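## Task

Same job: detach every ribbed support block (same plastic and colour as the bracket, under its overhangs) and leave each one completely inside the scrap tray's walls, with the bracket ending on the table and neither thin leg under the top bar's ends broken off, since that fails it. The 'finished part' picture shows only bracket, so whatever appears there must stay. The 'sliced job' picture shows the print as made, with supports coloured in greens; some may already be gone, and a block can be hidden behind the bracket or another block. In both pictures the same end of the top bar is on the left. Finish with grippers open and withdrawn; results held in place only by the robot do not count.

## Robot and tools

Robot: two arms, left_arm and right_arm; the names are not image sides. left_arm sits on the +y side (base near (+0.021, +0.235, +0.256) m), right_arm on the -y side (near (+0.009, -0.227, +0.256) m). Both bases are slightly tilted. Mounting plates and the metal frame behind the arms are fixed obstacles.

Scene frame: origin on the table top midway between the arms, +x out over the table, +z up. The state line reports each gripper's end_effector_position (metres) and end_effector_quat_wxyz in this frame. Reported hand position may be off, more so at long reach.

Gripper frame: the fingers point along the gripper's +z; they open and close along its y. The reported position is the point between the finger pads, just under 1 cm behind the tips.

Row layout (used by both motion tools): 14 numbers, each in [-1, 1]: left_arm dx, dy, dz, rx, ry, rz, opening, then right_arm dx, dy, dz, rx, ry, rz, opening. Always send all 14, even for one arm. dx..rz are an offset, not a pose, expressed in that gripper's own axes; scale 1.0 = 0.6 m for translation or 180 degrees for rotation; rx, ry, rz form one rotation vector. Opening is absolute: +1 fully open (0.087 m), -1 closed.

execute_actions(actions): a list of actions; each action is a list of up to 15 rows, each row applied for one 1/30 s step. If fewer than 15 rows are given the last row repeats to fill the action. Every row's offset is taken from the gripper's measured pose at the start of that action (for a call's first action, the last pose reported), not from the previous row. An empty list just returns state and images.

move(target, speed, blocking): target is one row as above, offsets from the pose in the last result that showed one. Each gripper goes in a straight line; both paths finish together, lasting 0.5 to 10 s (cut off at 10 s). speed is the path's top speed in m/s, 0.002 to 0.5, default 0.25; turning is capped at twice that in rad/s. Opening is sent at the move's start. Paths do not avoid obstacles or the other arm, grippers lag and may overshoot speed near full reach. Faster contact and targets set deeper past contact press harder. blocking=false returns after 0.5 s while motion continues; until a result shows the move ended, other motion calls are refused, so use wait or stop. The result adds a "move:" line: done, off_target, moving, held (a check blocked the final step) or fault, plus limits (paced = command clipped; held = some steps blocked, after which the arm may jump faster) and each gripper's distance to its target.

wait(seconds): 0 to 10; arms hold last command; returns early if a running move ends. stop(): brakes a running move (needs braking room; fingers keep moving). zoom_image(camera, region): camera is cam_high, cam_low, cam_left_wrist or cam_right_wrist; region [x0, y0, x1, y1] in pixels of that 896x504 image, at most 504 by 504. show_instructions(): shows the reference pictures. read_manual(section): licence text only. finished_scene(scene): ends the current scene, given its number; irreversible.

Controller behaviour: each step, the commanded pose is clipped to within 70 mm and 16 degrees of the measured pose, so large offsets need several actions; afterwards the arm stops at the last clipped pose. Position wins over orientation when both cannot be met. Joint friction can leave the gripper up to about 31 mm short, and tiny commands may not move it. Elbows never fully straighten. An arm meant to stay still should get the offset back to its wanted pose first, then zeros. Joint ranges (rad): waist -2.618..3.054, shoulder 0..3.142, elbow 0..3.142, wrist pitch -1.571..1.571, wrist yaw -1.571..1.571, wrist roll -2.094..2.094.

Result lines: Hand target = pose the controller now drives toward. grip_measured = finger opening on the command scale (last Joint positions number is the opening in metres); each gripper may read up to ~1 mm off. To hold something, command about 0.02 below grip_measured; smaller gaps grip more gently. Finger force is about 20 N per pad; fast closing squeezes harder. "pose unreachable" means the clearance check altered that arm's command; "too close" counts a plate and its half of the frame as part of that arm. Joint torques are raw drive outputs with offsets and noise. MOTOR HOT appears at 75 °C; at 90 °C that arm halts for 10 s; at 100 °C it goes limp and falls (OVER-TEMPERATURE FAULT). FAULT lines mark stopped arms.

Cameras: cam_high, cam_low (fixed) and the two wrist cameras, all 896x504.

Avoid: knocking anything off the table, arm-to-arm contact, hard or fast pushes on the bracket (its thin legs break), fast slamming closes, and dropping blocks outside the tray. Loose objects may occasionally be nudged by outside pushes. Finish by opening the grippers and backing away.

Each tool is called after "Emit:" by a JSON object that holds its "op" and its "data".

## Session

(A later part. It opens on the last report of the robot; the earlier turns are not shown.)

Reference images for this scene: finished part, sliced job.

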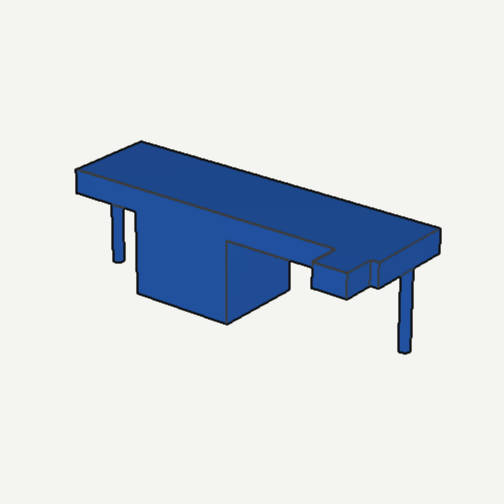

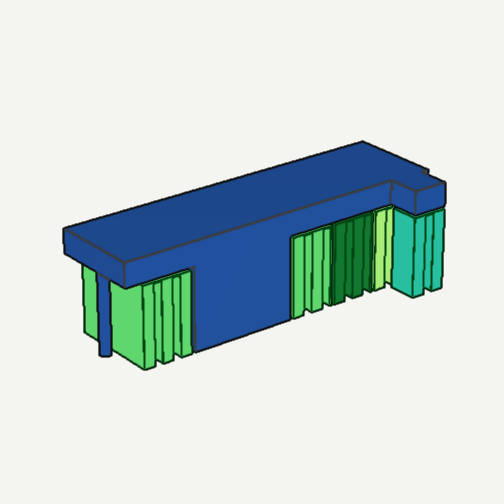

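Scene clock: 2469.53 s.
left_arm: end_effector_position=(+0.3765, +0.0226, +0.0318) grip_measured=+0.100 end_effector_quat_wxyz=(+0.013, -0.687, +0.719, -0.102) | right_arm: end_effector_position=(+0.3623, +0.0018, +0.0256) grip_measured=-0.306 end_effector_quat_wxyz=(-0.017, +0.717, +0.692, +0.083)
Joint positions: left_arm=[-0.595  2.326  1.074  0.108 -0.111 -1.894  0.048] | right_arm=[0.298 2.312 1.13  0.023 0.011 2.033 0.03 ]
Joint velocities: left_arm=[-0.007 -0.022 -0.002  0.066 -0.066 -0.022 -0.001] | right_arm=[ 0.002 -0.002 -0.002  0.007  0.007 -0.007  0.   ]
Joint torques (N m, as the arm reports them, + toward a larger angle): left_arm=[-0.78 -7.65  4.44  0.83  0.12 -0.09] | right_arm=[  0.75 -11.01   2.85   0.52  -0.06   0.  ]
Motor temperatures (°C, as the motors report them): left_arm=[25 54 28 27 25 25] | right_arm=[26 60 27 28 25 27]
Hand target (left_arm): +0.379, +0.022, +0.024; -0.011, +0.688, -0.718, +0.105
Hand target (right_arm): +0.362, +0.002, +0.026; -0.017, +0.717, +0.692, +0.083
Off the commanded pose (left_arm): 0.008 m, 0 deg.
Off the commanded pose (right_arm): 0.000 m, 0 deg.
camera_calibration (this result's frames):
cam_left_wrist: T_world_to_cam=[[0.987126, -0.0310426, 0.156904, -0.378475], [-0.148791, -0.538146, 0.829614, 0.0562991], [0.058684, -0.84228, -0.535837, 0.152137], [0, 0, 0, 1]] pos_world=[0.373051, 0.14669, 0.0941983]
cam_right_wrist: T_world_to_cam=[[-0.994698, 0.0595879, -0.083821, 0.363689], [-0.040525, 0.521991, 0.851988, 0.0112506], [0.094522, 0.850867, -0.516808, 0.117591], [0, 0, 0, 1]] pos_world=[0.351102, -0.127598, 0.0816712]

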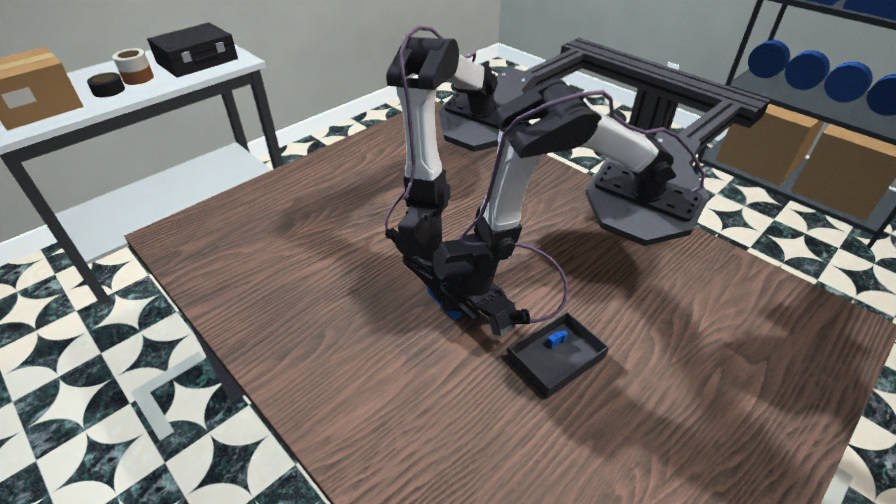

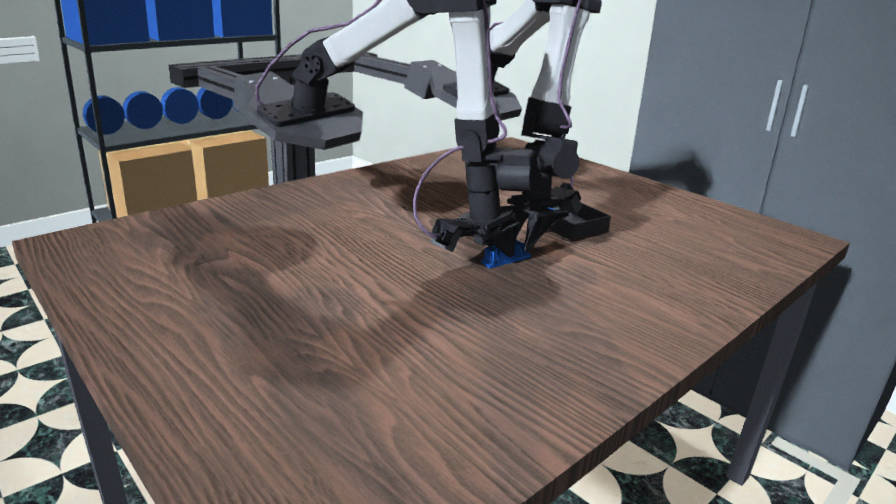

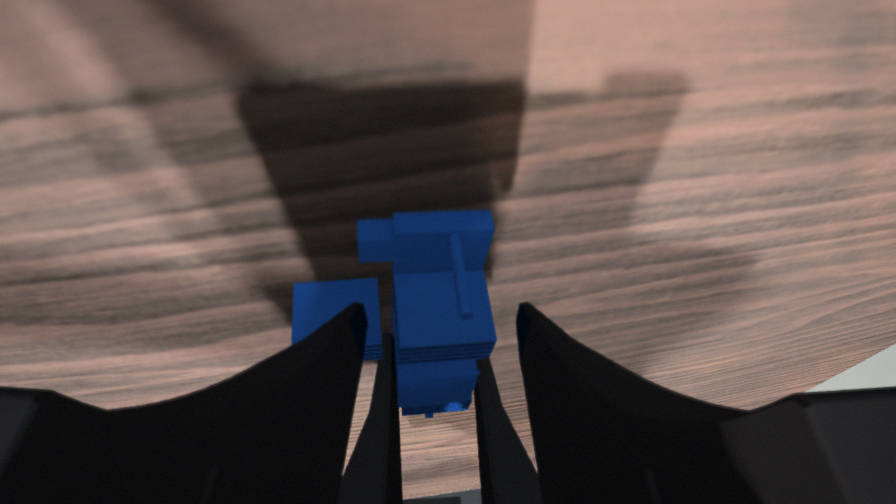

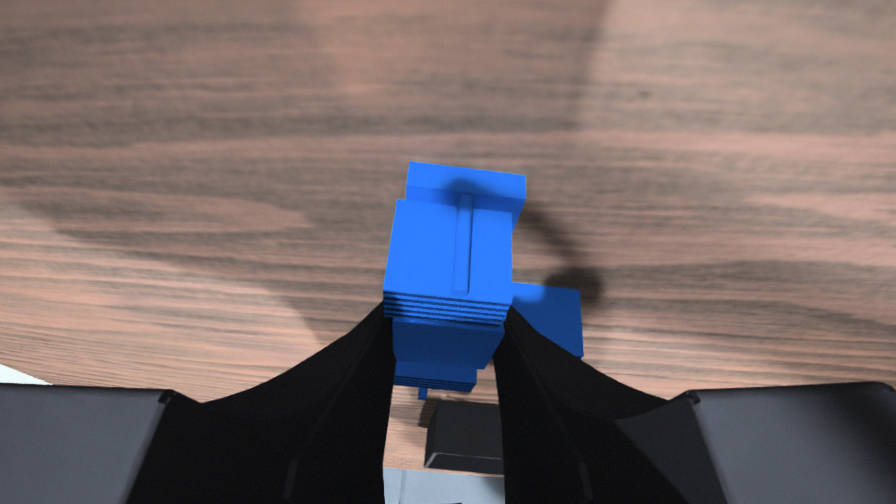

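Emit:
{"op": "move", "data": {"target": [-0.00067,-0.0049,0.0322,0,0,0,0.1, 0,0,0,0,0,0,-0.36], "speed": 0.02}}

Scene clock: 2516.77 s.
left_arm: end_effector_position=(+0.3786, +0.0198, +0.0214) grip_measured=+0.100 end_effector_quat_wxyz=(+0.013, -0.686, +0.720, -0.100) | right_arm: end_effector_position=(+0.3623, +0.0018, +0.0256) grip_measured=-0.306 end_effector_quat_wxyz=(-0.017, +0.717, +0.692, +0.083)
Joint positions: left_arm=[-0.595  2.369  1.109  0.111 -0.111 -1.891  0.048] | right_arm=[0.298 2.312 1.13  0.023 0.011 2.033 0.03 ]
Joint velocities: left_arm=[ 0.017 -0.007 -0.007 -0.051 -0.037  0.037  0.   ] | right_arm=[ 0.007  0.007  0.007 -0.007  0.066 -0.007  0.001]
Joint torques (N m, as the arm reports them, + toward a larger angle): left_arm=[-0.89 -7.85  4.5   0.8   0.03 -0.11] | right_arm=[  0.69 -10.87   2.85   0.52  -0.07   0.01]
Motor temperatures (°C, as the motors report them): left_arm=[25 51 29 27 25 25] | right_arm=[26 61 27 28 25 27]
Hand target (left_arm): +0.382, +0.021, +0.013; -0.014, +0.687, -0.719, +0.102
Hand target (right_arm): +0.362, +0.002, +0.026; -0.017, +0.717, +0.692, +0.083
Off the commanded pose (left_arm): 0.009 m, 0 deg.
Off the commanded pose (right_arm): 0.000 m, 0 deg.
move: done
camera_calibration (this result's frames):
cam_left_wrist: T_world_to_cam=[[0.987576, -0.0342661, 0.153363, -0.379072], [-0.147463, -0.539331, 0.829082, 0.0632097], [0.054304, -0.841396, -0.537683, 0.145713], [0, 0, 0, 1]] pos_world=[0.37577, 0.143704, 0.0840769]
cam_right_wrist: T_world_to_cam=[[-0.994698, 0.0595879, -0.083821, 0.363689], [-0.040525, 0.521991, 0.851988, 0.0112506], [0.094522, 0.850867, -0.516808, 0.117591], [0, 0, 0, 1]] pos_world=[0.351102, -0.127598, 0.0816712]

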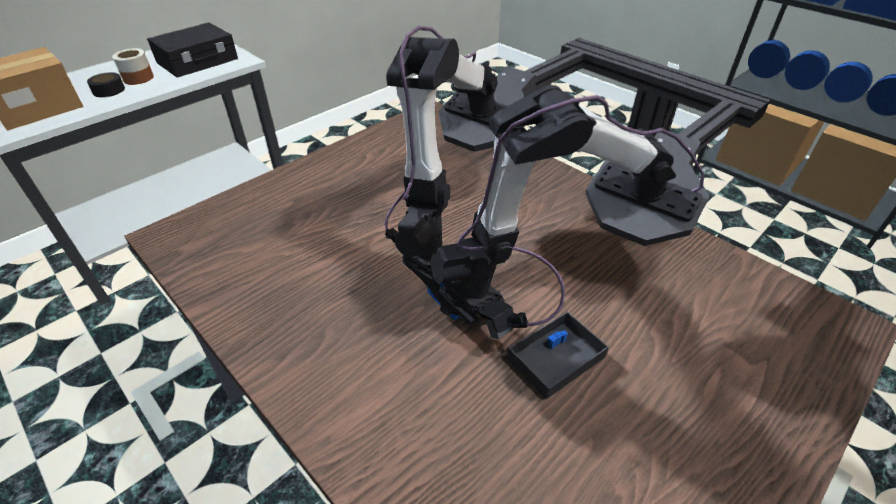

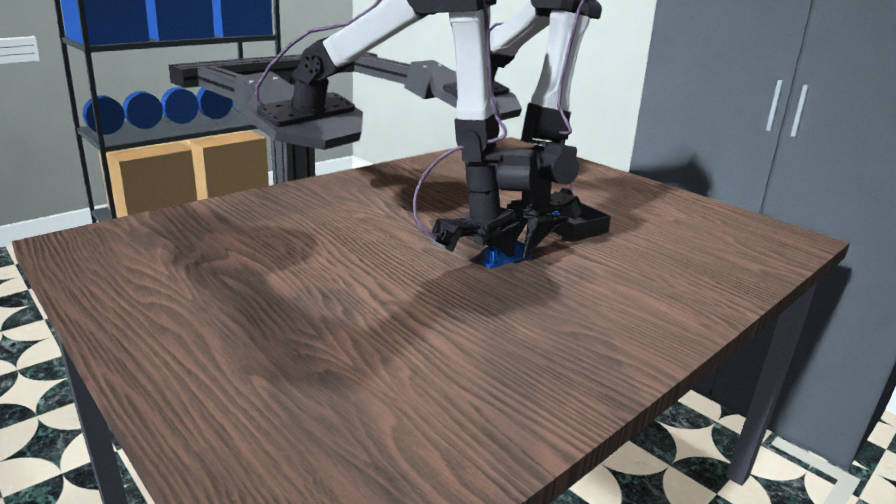

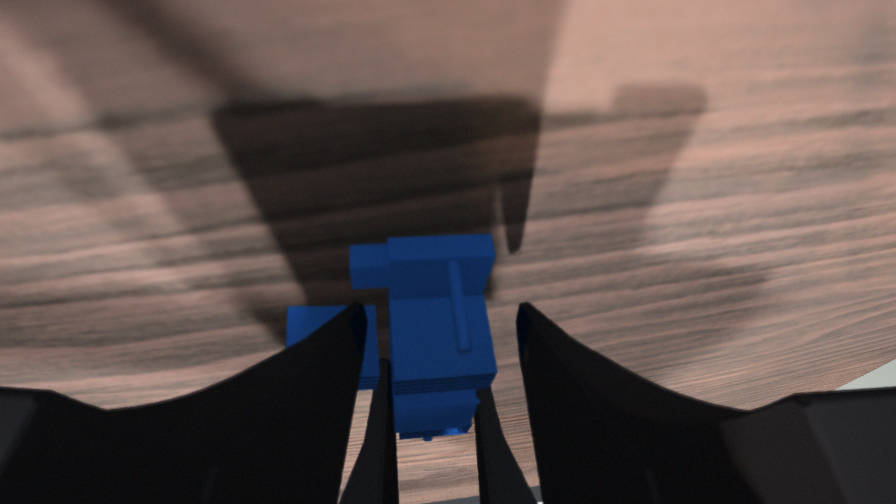

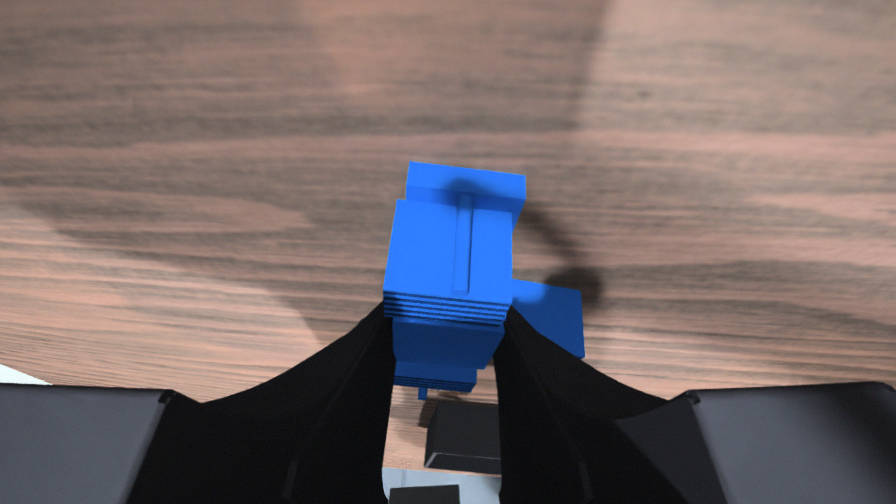

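Emit:
{"op": "zoom_image", "data": {"camera": "cam_left_wrist", "region": [270, 215, 570, 445]}}

Region (270, 215, 570, 445) of cam_left_wrist's 896x504 image, scaled by 1.680, with more detail than that image has; it fills the top 386 rows of this view, and the rest is white.

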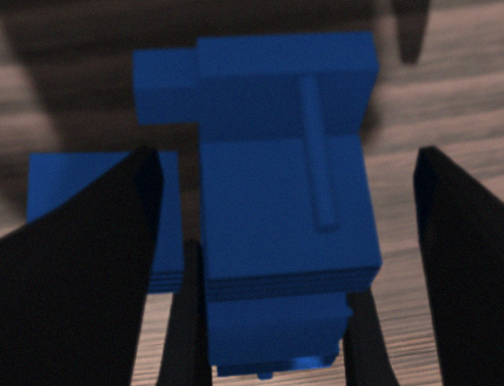

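Emit:
{"op": "move", "data": {"target": [-0.00405,-0.00387,0.0197,0,0,0,0.1, 0,0,0,0,0,0,-0.36], "speed": 0.01}}

Scene clock: 2531.17 s.
left_arm: end_effector_position=(+0.3796, +0.0187, +0.0185) grip_measured=+0.100 end_effector_quat_wxyz=(+0.013, -0.685, +0.722, -0.100) | right_arm: end_effector_position=(+0.3623, +0.0018, +0.0256) grip_measured=-0.306 end_effector_quat_wxyz=(-0.017, +0.717, +0.692, +0.083)
Joint positions: left_arm=[-0.595  2.382  1.121  0.112 -0.111 -1.887  0.048] | right_arm=[0.298 2.312 1.13  0.023 0.011 2.033 0.03 ]
Joint velocities: left_arm=[-0.012 -0.002  0.002  0.022  0.022  0.037  0.   ] | right_arm=[ 0.002 -0.022  0.017  0.022 -0.051 -0.007  0.   ]
Joint torques (N m, as the arm reports them, + toward a larger angle): left_arm=[-0.5  -8.    4.5   0.77  0.05 -0.09] | right_arm=[  0.64 -10.87   2.81   0.52  -0.05   0.02]
Motor temperatures (°C, as the motors report them): left_arm=[25 51 29 27 25 25] | right_arm=[26 61 27 28 25 27]
Hand target (left_arm): +0.382, +0.021, +0.010; -0.013, +0.686, -0.720, +0.100
Hand target (right_arm): +0.362, +0.002, +0.026; -0.017, +0.717, +0.692, +0.083
Off the commanded pose (left_arm): 0.009 m, 0 deg.
Off the commanded pose (right_arm): 0.000 m, 0 deg.
move: done
camera_calibration (this result's frames):
cam_left_wrist: T_world_to_cam=[[0.987323, -0.0388038, 0.15391, -0.379503], [-0.150363, -0.539254, 0.828611, 0.0663145], [0.0508432, -0.841249, -0.538252, 0.144544], [0, 0, 0, 1]] pos_world=[0.377314, 0.142632, 0.0812616]
cam_right_wrist: T_world_to_cam=[[-0.994698, 0.0595879, -0.083821, 0.363689], [-0.040525, 0.521991, 0.851988, 0.0112506], [0.094522, 0.850867, -0.516808, 0.117591], [0, 0, 0, 1]] pos_world=[0.351102, -0.127598, 0.0816712]

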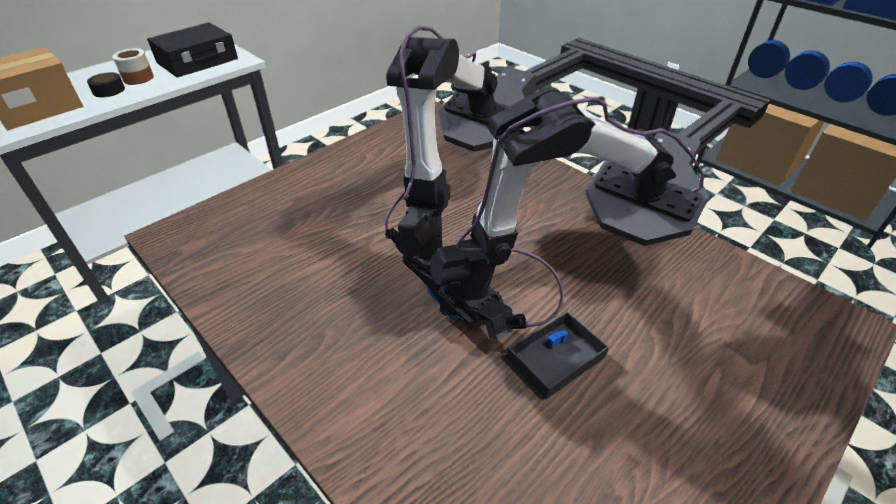

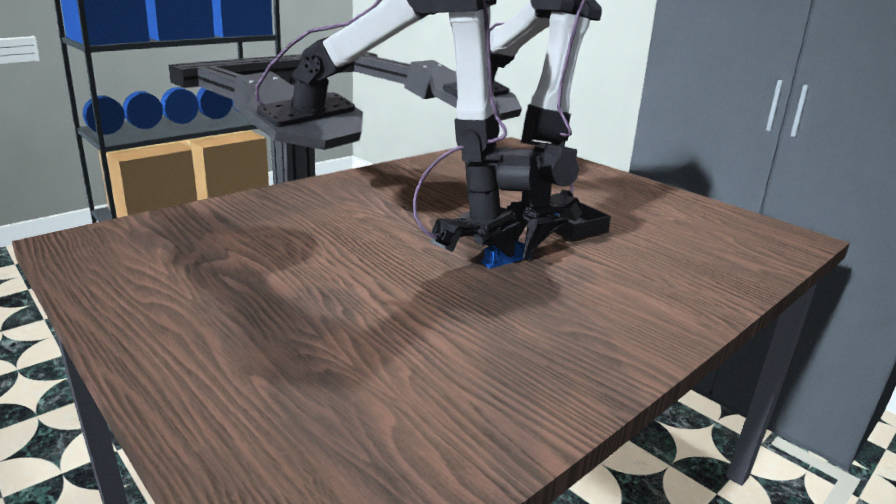

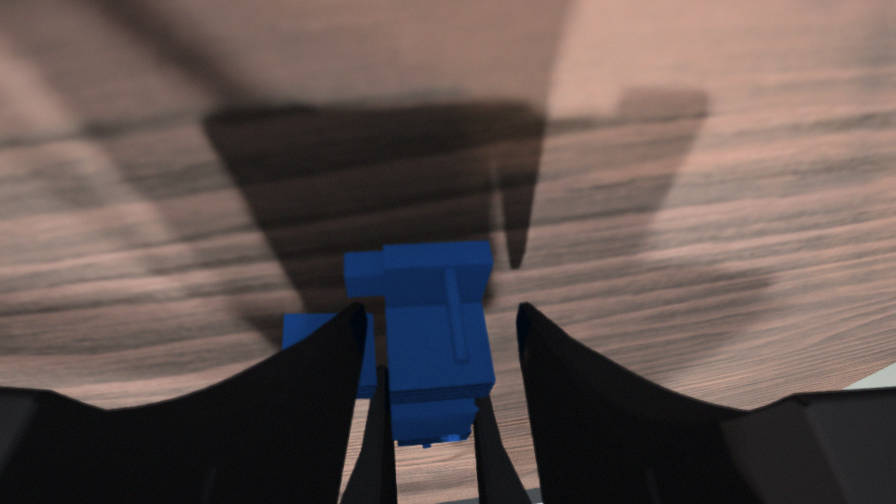

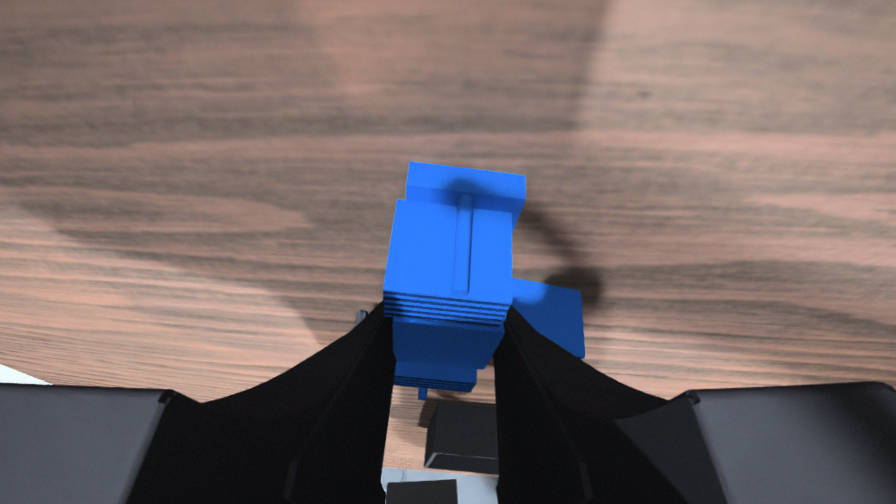

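Emit:
{"op": "execute_actions", "data": {"actions": [[[0,0,0,0,0,0,0.0,0,0,0,0,0,0,-0.36],[0,0,0,0,0,0,0.0,0,0,0,0,0,0,-0.36],[0,0,0,0,0,0,0.0,0,0,0,0,0,0,-0.36],[0,0,0,0,0,0,0.0,0,0,0,0,0,0,-0.36],[0,0,0,0,0,0,0.0,0,0,0,0,0,0,-0.36],[0,0,0,0,0,0,-0.1,0,0,0,0,0,0,-0.36],[0,0,0,0,0,0,-0.1,0,0,0,0,0,0,-0.36],[0,0,0,0,0,0,-0.1,0,0,0,0,0,0,-0.36],[0,0,0,0,0,0,-0.1,0,0,0,0,0,0,-0.36],[0,0,0,0,0,0,-0.1,0,0,0,0,0,0,-0.36],[0,0,0,0,0,0,-0.2,0,0,0,0,0,0,-0.36]],[[0,0,0,0,0,0,-0.23,0,0,0,0,0,0,-0.36],[0,0,0,0,0,0,-0.23,0,0,0,0,0,0,-0.36],[0,0,0,0,0,0,-0.23,0,0,0,0,0,0,-0.36],[0,0,0,0,0,0,-0.23,0,0,0,0,0,0,-0.36],[0,0,0,0,0,0,-0.23,0,0,0,0,0,0,-0.36],[0,0,0,0,0,0,-0.25,0,0,0,0,0,0,-0.36],[0,0,0,0,0,0,-0.25,0,0,0,0,0,0,-0.36],[0,0,0,0,0,0,-0.25,0,0,0,0,0,0,-0.36],[0,0,0,0,0,0,-0.25,0,0,0,0,0,0,-0.36],[0,0,0,0,0,0,-0.25,0,0,0,0,0,0,-0.36],[0,0,0,0,0,0,-0.27,0,0,0,0,0,0,-0.36]],[[0,0,0,0,0,0,-0.29,0,0,0,0,0,0,-0.36]],[[0,0,0,0,0,0,-0.31,0,0,0,0,0,0,-0.36]]]}}

Scene clock: 2540.80 s.
left_arm: end_effector_position=(+0.3793, +0.0188, +0.0185) grip_measured=-0.308 end_effector_quat_wxyz=(+0.013, -0.684, +0.722, -0.100) | right_arm: end_effector_position=(+0.3635, +0.0023, +0.0259) grip_measured=-0.306 end_effector_quat_wxyz=(-0.016, +0.717, +0.692, +0.085)
Joint positions: left_arm=[-0.595  2.382  1.121  0.111 -0.111 -1.886  0.03 ] | right_arm=[0.298 2.312 1.13  0.028 0.011 2.033 0.03 ]
Joint velocities: left_arm=[-0.002  0.012  0.007  0.007  0.066  0.037 -0.   ] | right_arm=[-0.022  0.002  0.002 -0.037 -0.022 -0.007 -0.001]
Joint torques (N m, as the arm reports them, + toward a larger angle): left_arm=[ -1.73 -10.05   2.65   0.68  -0.01  -0.15] | right_arm=[  0.66 -11.     2.91   0.51  -0.05   0.02]
Motor temperatures (°C, as the motors report them): left_arm=[25 51 29 27 25 25] | right_arm=[26 61 27 28 25 27]
Hand target (left_arm): +0.379, +0.019, +0.018; -0.013, +0.684, -0.722, +0.100
Hand target (right_arm): +0.363, +0.002, +0.026; -0.016, +0.717, +0.692, +0.085
Off the commanded pose (left_arm): 0.000 m, 0 deg.
Off the commanded pose (right_arm): 0.000 m, 0 deg.
camera_calibration (this result's frames):
cam_left_wrist: T_world_to_cam=[[0.987453, -0.0394415, 0.152911, -0.379231], [-0.149848, -0.539578, 0.828493, 0.066198], [0.0498305, -0.841011, -0.538718, 0.144991], [0, 0, 0, 1]] pos_world=[0.377167, 0.1427, 0.0812532]
cam_right_wrist: T_world_to_cam=[[-0.994251, 0.0603026, -0.088479, 0.364829], [-0.0443598, 0.520102, 0.852951, 0.0121486], [0.0974533, 0.851973, -0.514437, 0.116054], [0, 0, 0, 1]] pos_world=[0.35196, -0.127193, 0.0816199]

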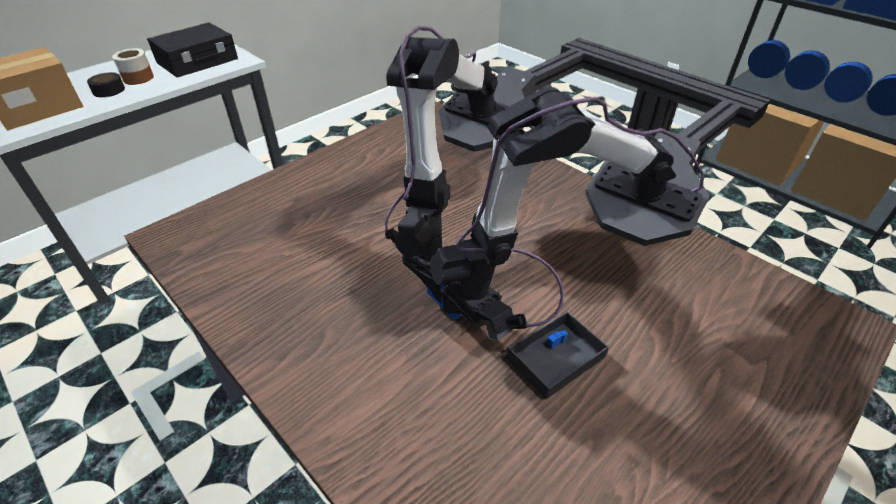

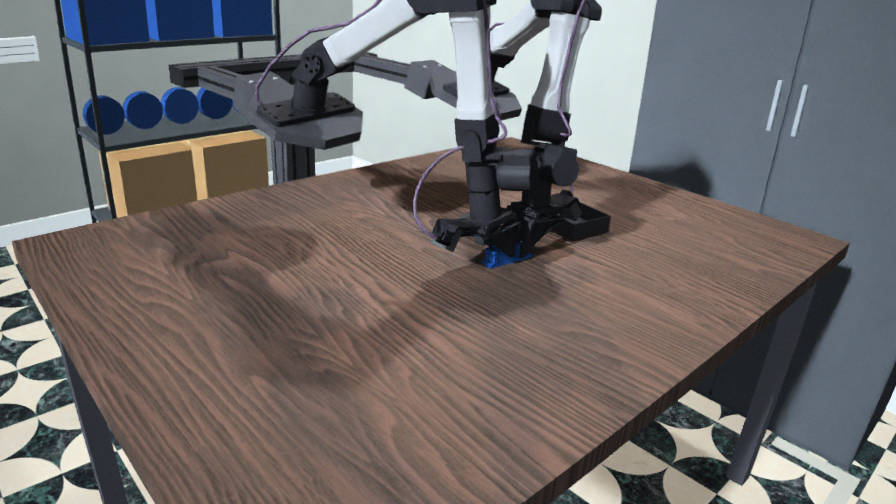

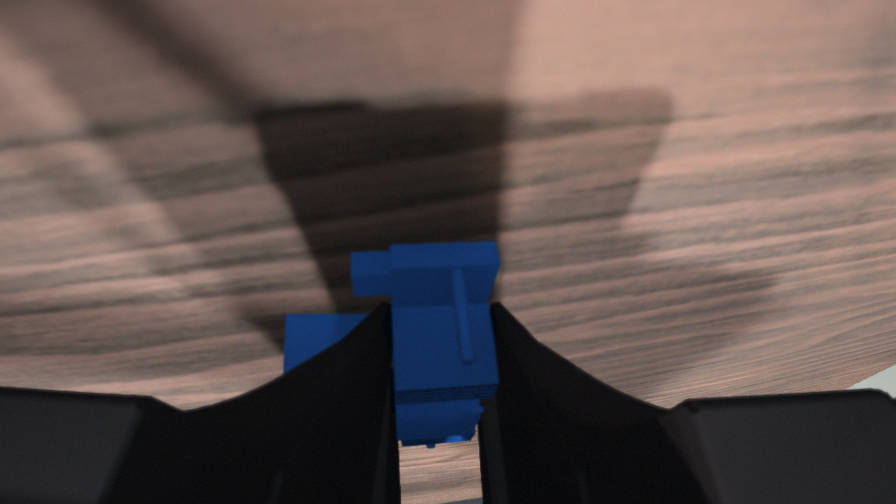

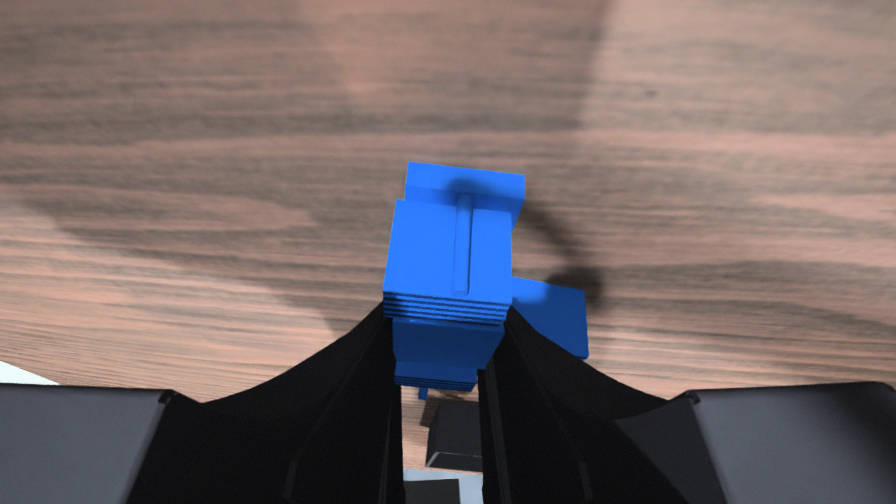

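Emit:
{"op": "execute_actions", "data": {"actions": [[[0,0,0,0,0,0,-0.325,0,0,0,0,0,0,-0.36]],[[0,0,0,0,0,0,-0.34,0,0,0,0,0,0,-0.36]],[[0,0,0,0,0,0,-0.355,0,0,0,0,0,0,-0.36]],[[0,0,0,0,0,0,-0.37,0,0,0,0,0,0,-0.36]]]}}

Scene clock: 2545.70 s.
left_arm: end_effector_position=(+0.3792, +0.0189, +0.0184) grip_measured=-0.329 end_effector_quat_wxyz=(+0.013, -0.684, +0.722, -0.099) | right_arm: end_effector_position=(+0.3635, +0.0023, +0.0259) grip_measured=-0.306 end_effector_quat_wxyz=(-0.016, +0.717, +0.692, +0.085)
Joint positions: left_arm=[-0.595  2.382  1.121  0.111 -0.111 -1.886  0.029] | right_arm=[0.298 2.312 1.13  0.028 0.011 2.033 0.03 ]
Joint velocities: left_arm=[-0.012 -0.012 -0.012  0.007 -0.007  0.007 -0.001] | right_arm=[-0.007 -0.007 -0.012  0.007 -0.066  0.007 -0.001]
Joint torques (N m, as the arm reports them, + toward a larger angle): left_arm=[ -1.7  -10.08   2.6    0.65   0.02  -0.14] | right_arm=[  0.65 -11.     2.8    0.52  -0.06   0.03]
Motor temperatures (°C, as the motors report them): left_arm=[25 52 29 27 25 25] | right_arm=[26 61 27 28 25 27]
Hand target (left_arm): +0.379, +0.019, +0.018; -0.013, +0.684, -0.722, +0.099
Hand target (right_arm): +0.363, +0.002, +0.026; -0.016, +0.717, +0.692, +0.085
Off the commanded pose (left_arm): 0.000 m, 0 deg.
Off the commanded pose (right_arm): 0.000 m, 0 deg.
camera_calibration (this result's frames):
cam_left_wrist: T_world_to_cam=[[0.987481, -0.039906, 0.152608, -0.37912], [-0.149837, -0.539681, 0.828428, 0.0662207], [0.0493005, -0.840923, -0.538904, 0.145213], [0, 0, 0, 1]] pos_world=[0.377137, 0.142722, 0.0812535]
cam_right_wrist: T_world_to_cam=[[-0.994251, 0.0603026, -0.088479, 0.364829], [-0.0443598, 0.520102, 0.852951, 0.0121486], [0.0974533, 0.851973, -0.514437, 0.116054], [0, 0, 0, 1]] pos_world=[0.35196, -0.127193, 0.0816199]

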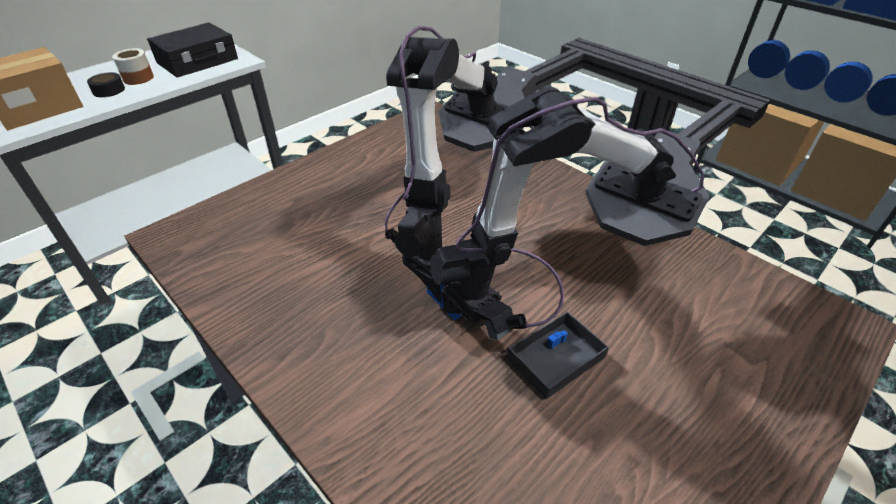

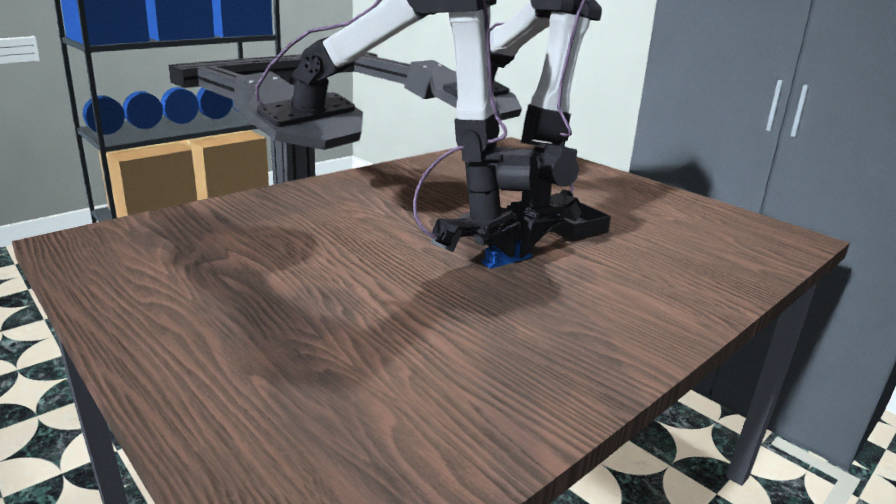

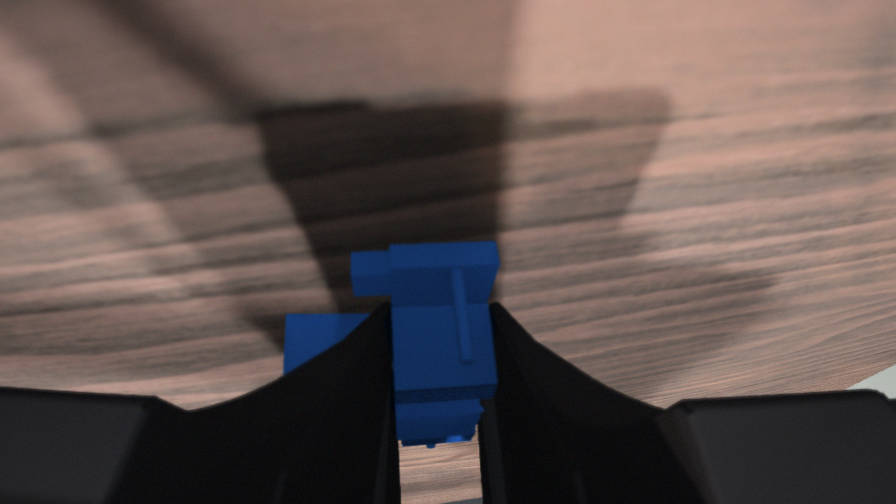

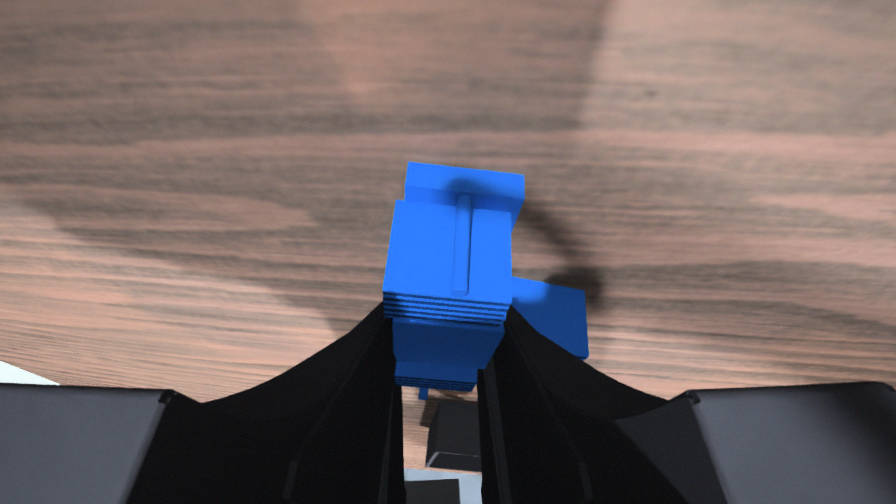

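Emit:
{"op": "execute_actions", "data": {"actions": [[[0,0,0,0,0,0,-0.39,0,0,0,0,0,0,-0.36]],[[0,0,0,0,0,0,-0.42,0,0,0,0,0,0,-0.36]],[[0,0,0,0,0,0,-0.45,0,0,0,0,0,0,-0.36]]]}}

Emit:
{"op": "zoom_image", "data": {"camera": "cam_left_wrist", "region": [320, 230, 560, 450]}}

Scene clock: 2553.33 s.
left_arm: end_effector_position=(+0.3792, +0.0189, +0.0184) grip_measured=-0.329 end_effector_quat_wxyz=(+0.013, -0.684, +0.722, -0.099) | right_arm: end_effector_position=(+0.3635, +0.0023, +0.0259) grip_measured=-0.306 end_effector_quat_wxyz=(-0.016, +0.717, +0.692, +0.085)
Joint positions: left_arm=[-0.595  2.382  1.121  0.111 -0.111 -1.886  0.029] | right_arm=[0.298 2.312 1.13  0.028 0.011 2.033 0.03 ]
Joint velocities: left_arm=[-0.017  0.007 -0.002  0.037 -0.051 -0.007 -0.   ] | right_arm=[-0.007 -0.007  0.022 -0.037 -0.022 -0.037  0.   ]
Joint torques (N m, as the arm reports them, + toward a larger angle): left_arm=[ -1.61 -10.02   2.6    0.66  -0.01  -0.13] | right_arm=[  0.59 -10.93   2.81   0.52  -0.07   0.03]
Motor temperatures (°C, as the motors report them): left_arm=[25 53 29 27 25 25] | right_arm=[26 61 27 28 25 27]
Hand target (left_arm): +0.379, +0.019, +0.018; -0.013, +0.684, -0.722, +0.099
Hand target (right_arm): +0.363, +0.002, +0.026; -0.016, +0.717, +0.692, +0.085
Off the commanded pose (left_arm): 0.000 m, 0 deg.
Off the commanded pose (right_arm): 0.000 m, 0 deg.
camera_calibration (this result's frames):
cam_left_wrist: T_world_to_cam=[[0.987481, -0.039906, 0.152608, -0.37912], [-0.149837, -0.539681, 0.828428, 0.0662207], [0.0493005, -0.840923, -0.538904, 0.145213], [0, 0, 0, 1]] pos_world=[0.377137, 0.142722, 0.0812535]
cam_right_wrist: T_world_to_cam=[[-0.994251, 0.0603026, -0.088479, 0.364829], [-0.0443598, 0.520102, 0.852951, 0.0121486], [0.0974533, 0.851973, -0.514437, 0.116054], [0, 0, 0, 1]] pos_world=[0.35196, -0.127193, 0.0816199]

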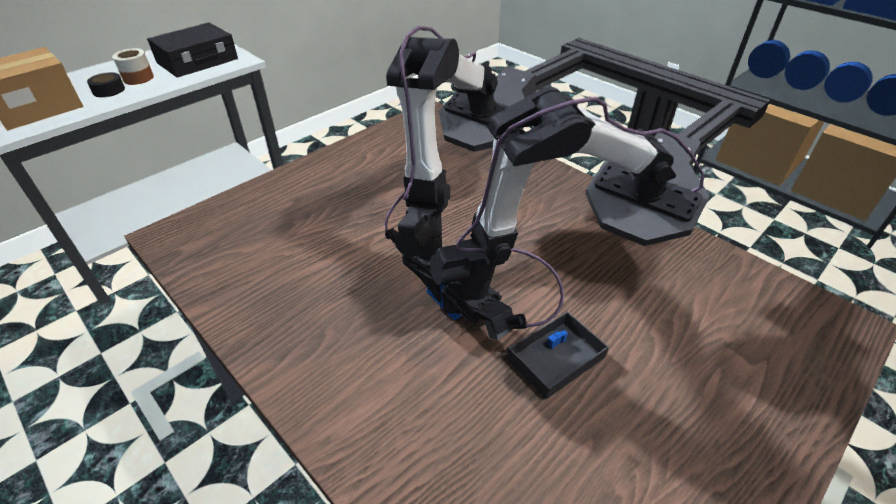

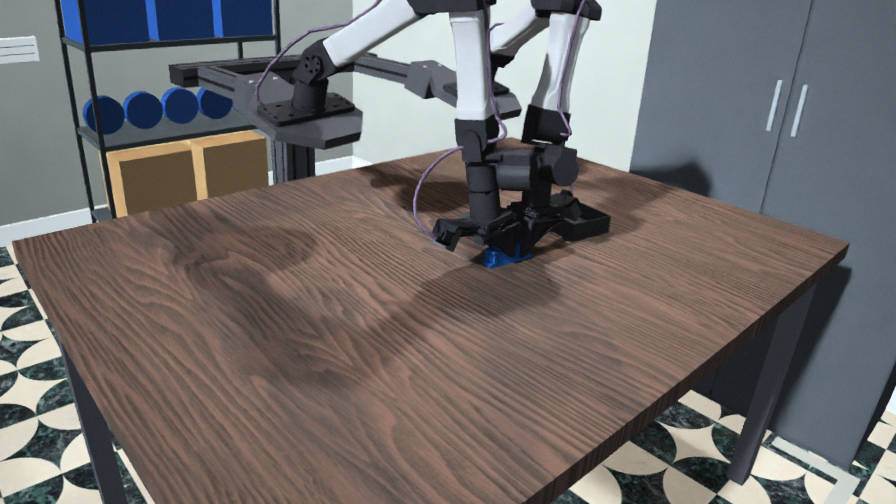

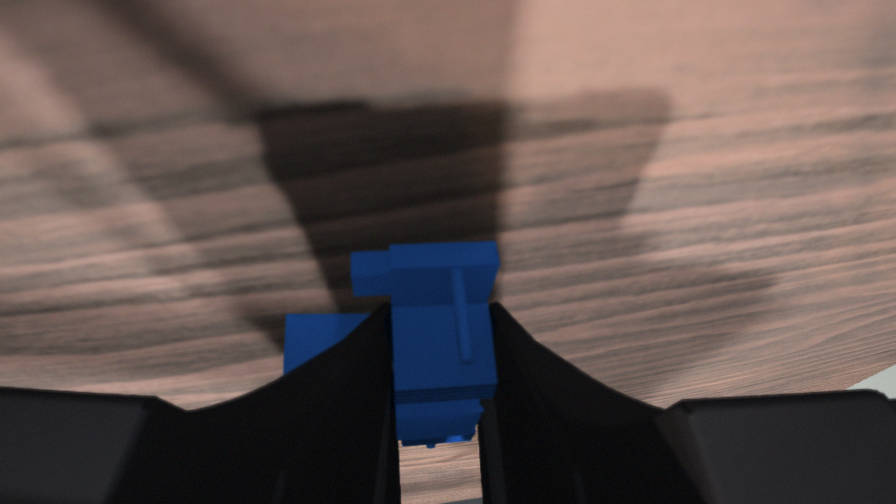

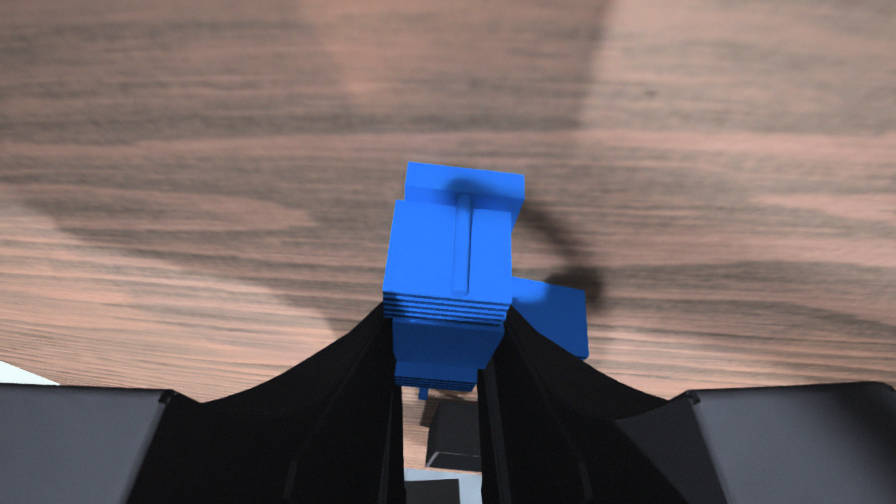

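Region (320, 230, 560, 450) of cam_left_wrist's 896x504 image, scaled by 2.100, with more detail than that image has; it fills the top 462 rows of this view, and the rest is white.

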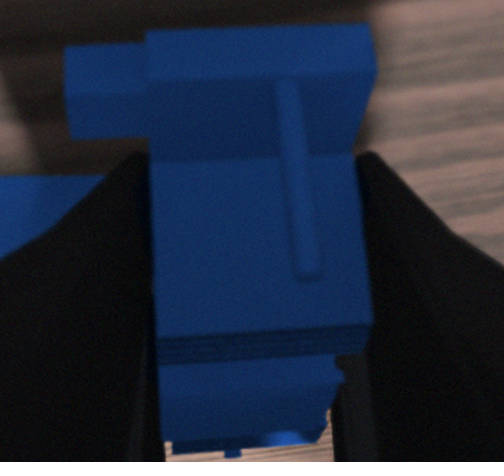

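Emit:
{"op": "move", "data": {"target": [-0.0028,0.0070,-0.0049,0.0333,0,0,0.1, 0,0,0,0,0,0,-0.36], "speed": 0.015}}

Scene clock: 2570.27 s.
left_arm: end_effector_position=(+0.3804, +0.0204, +0.0190) grip_measured=+0.100 end_effector_quat_wxyz=(+0.044, -0.685, +0.714, -0.139) | right_arm: end_effector_position=(+0.3635, +0.0023, +0.0259) grip_measured=-0.306 end_effector_quat_wxyz=(-0.016, +0.717, +0.692, +0.085)
Joint positions: left_arm=[-0.601  2.38   1.022  0.308 -0.137 -1.886  0.048] | right_arm=[0.298 2.312 1.13  0.028 0.011 2.033 0.03 ]
Joint velocities: left_arm=[ 0.007 -0.002  0.002  0.007 -0.066 -0.037 -0.   ] | right_arm=[-0.002  0.002  0.007 -0.022 -0.037  0.007  0.   ]
Joint torques (N m, as the arm reports them, + toward a larger angle): left_arm=[ -2.49 -10.43   0.02   0.98  -0.17  -0.15] | right_arm=[  0.65 -11.02   2.81   0.53  -0.05   0.01]
Motor temperatures (°C, as the motors report them): left_arm=[25 54 28 27 25 25] | right_arm=[26 61 27 28 25 27]
Hand target (left_arm): +0.375, +0.021, +0.021; -0.048, +0.683, -0.716, +0.137
Hand target (right_arm): +0.363, +0.002, +0.026; -0.016, +0.717, +0.692, +0.085
Off the commanded pose (left_arm): 0.006 m, 1 deg.
Off the commanded pose (right_arm): 0.000 m, 0 deg.
move: done
camera_calibration (this result's frames):
cam_left_wrist: T_world_to_cam=[[0.967768, -0.0194653, 0.251091, -0.375017], [-0.223068, -0.529054, 0.818744, 0.0946305], [0.116904, -0.848365, -0.516344, 0.120789], [0, 0, 0, 1]] pos_world=[0.369917, 0.145238, 0.079054]
cam_right_wrist: T_world_to_cam=[[-0.994251, 0.0603026, -0.088479, 0.364829], [-0.0443598, 0.520102, 0.852951, 0.0121486], [0.0974533, 0.851973, -0.514437, 0.116054], [0, 0, 0, 1]] pos_world=[0.35196, -0.127193, 0.0816199]

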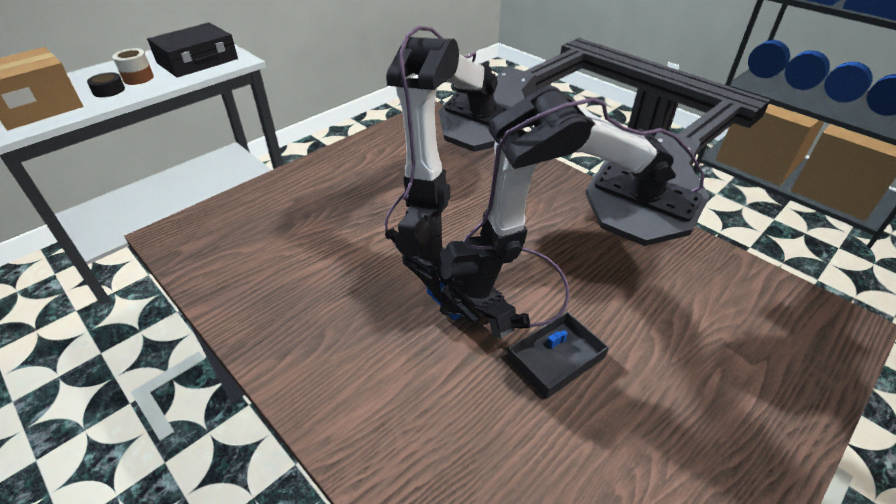

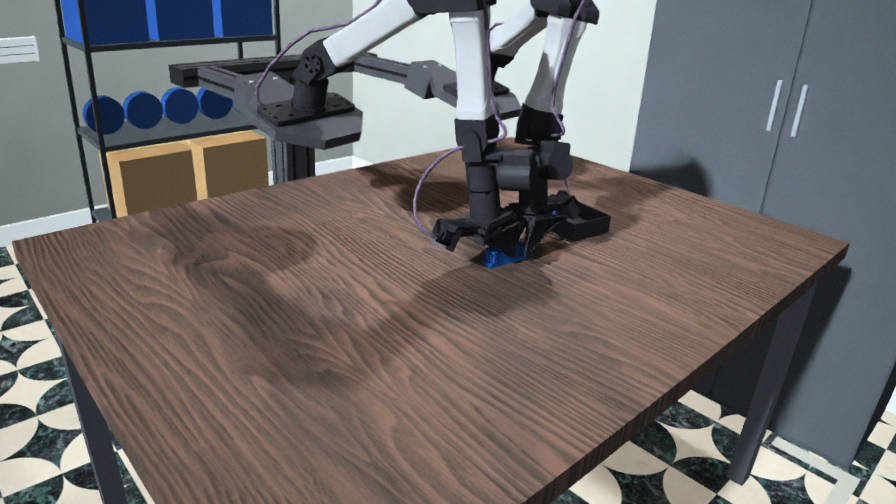

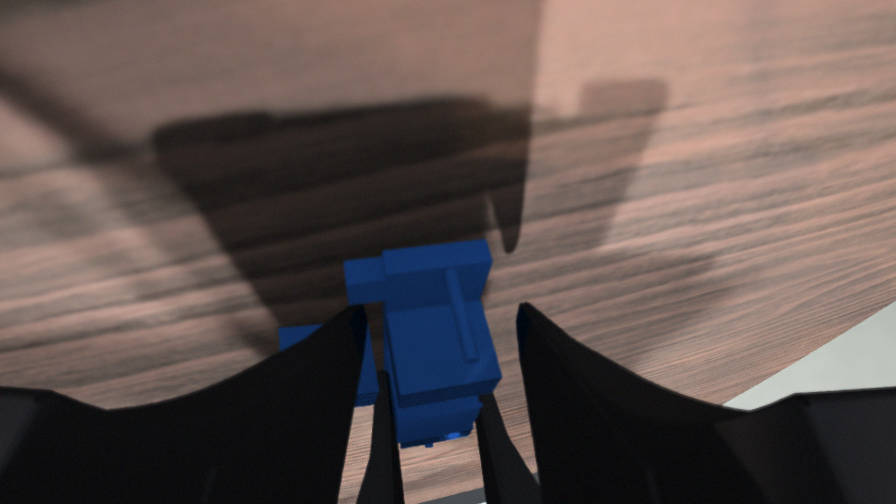

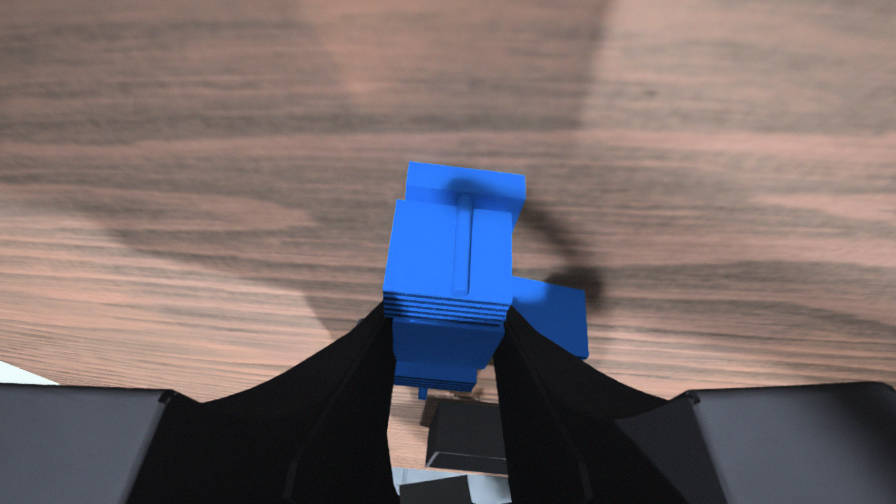

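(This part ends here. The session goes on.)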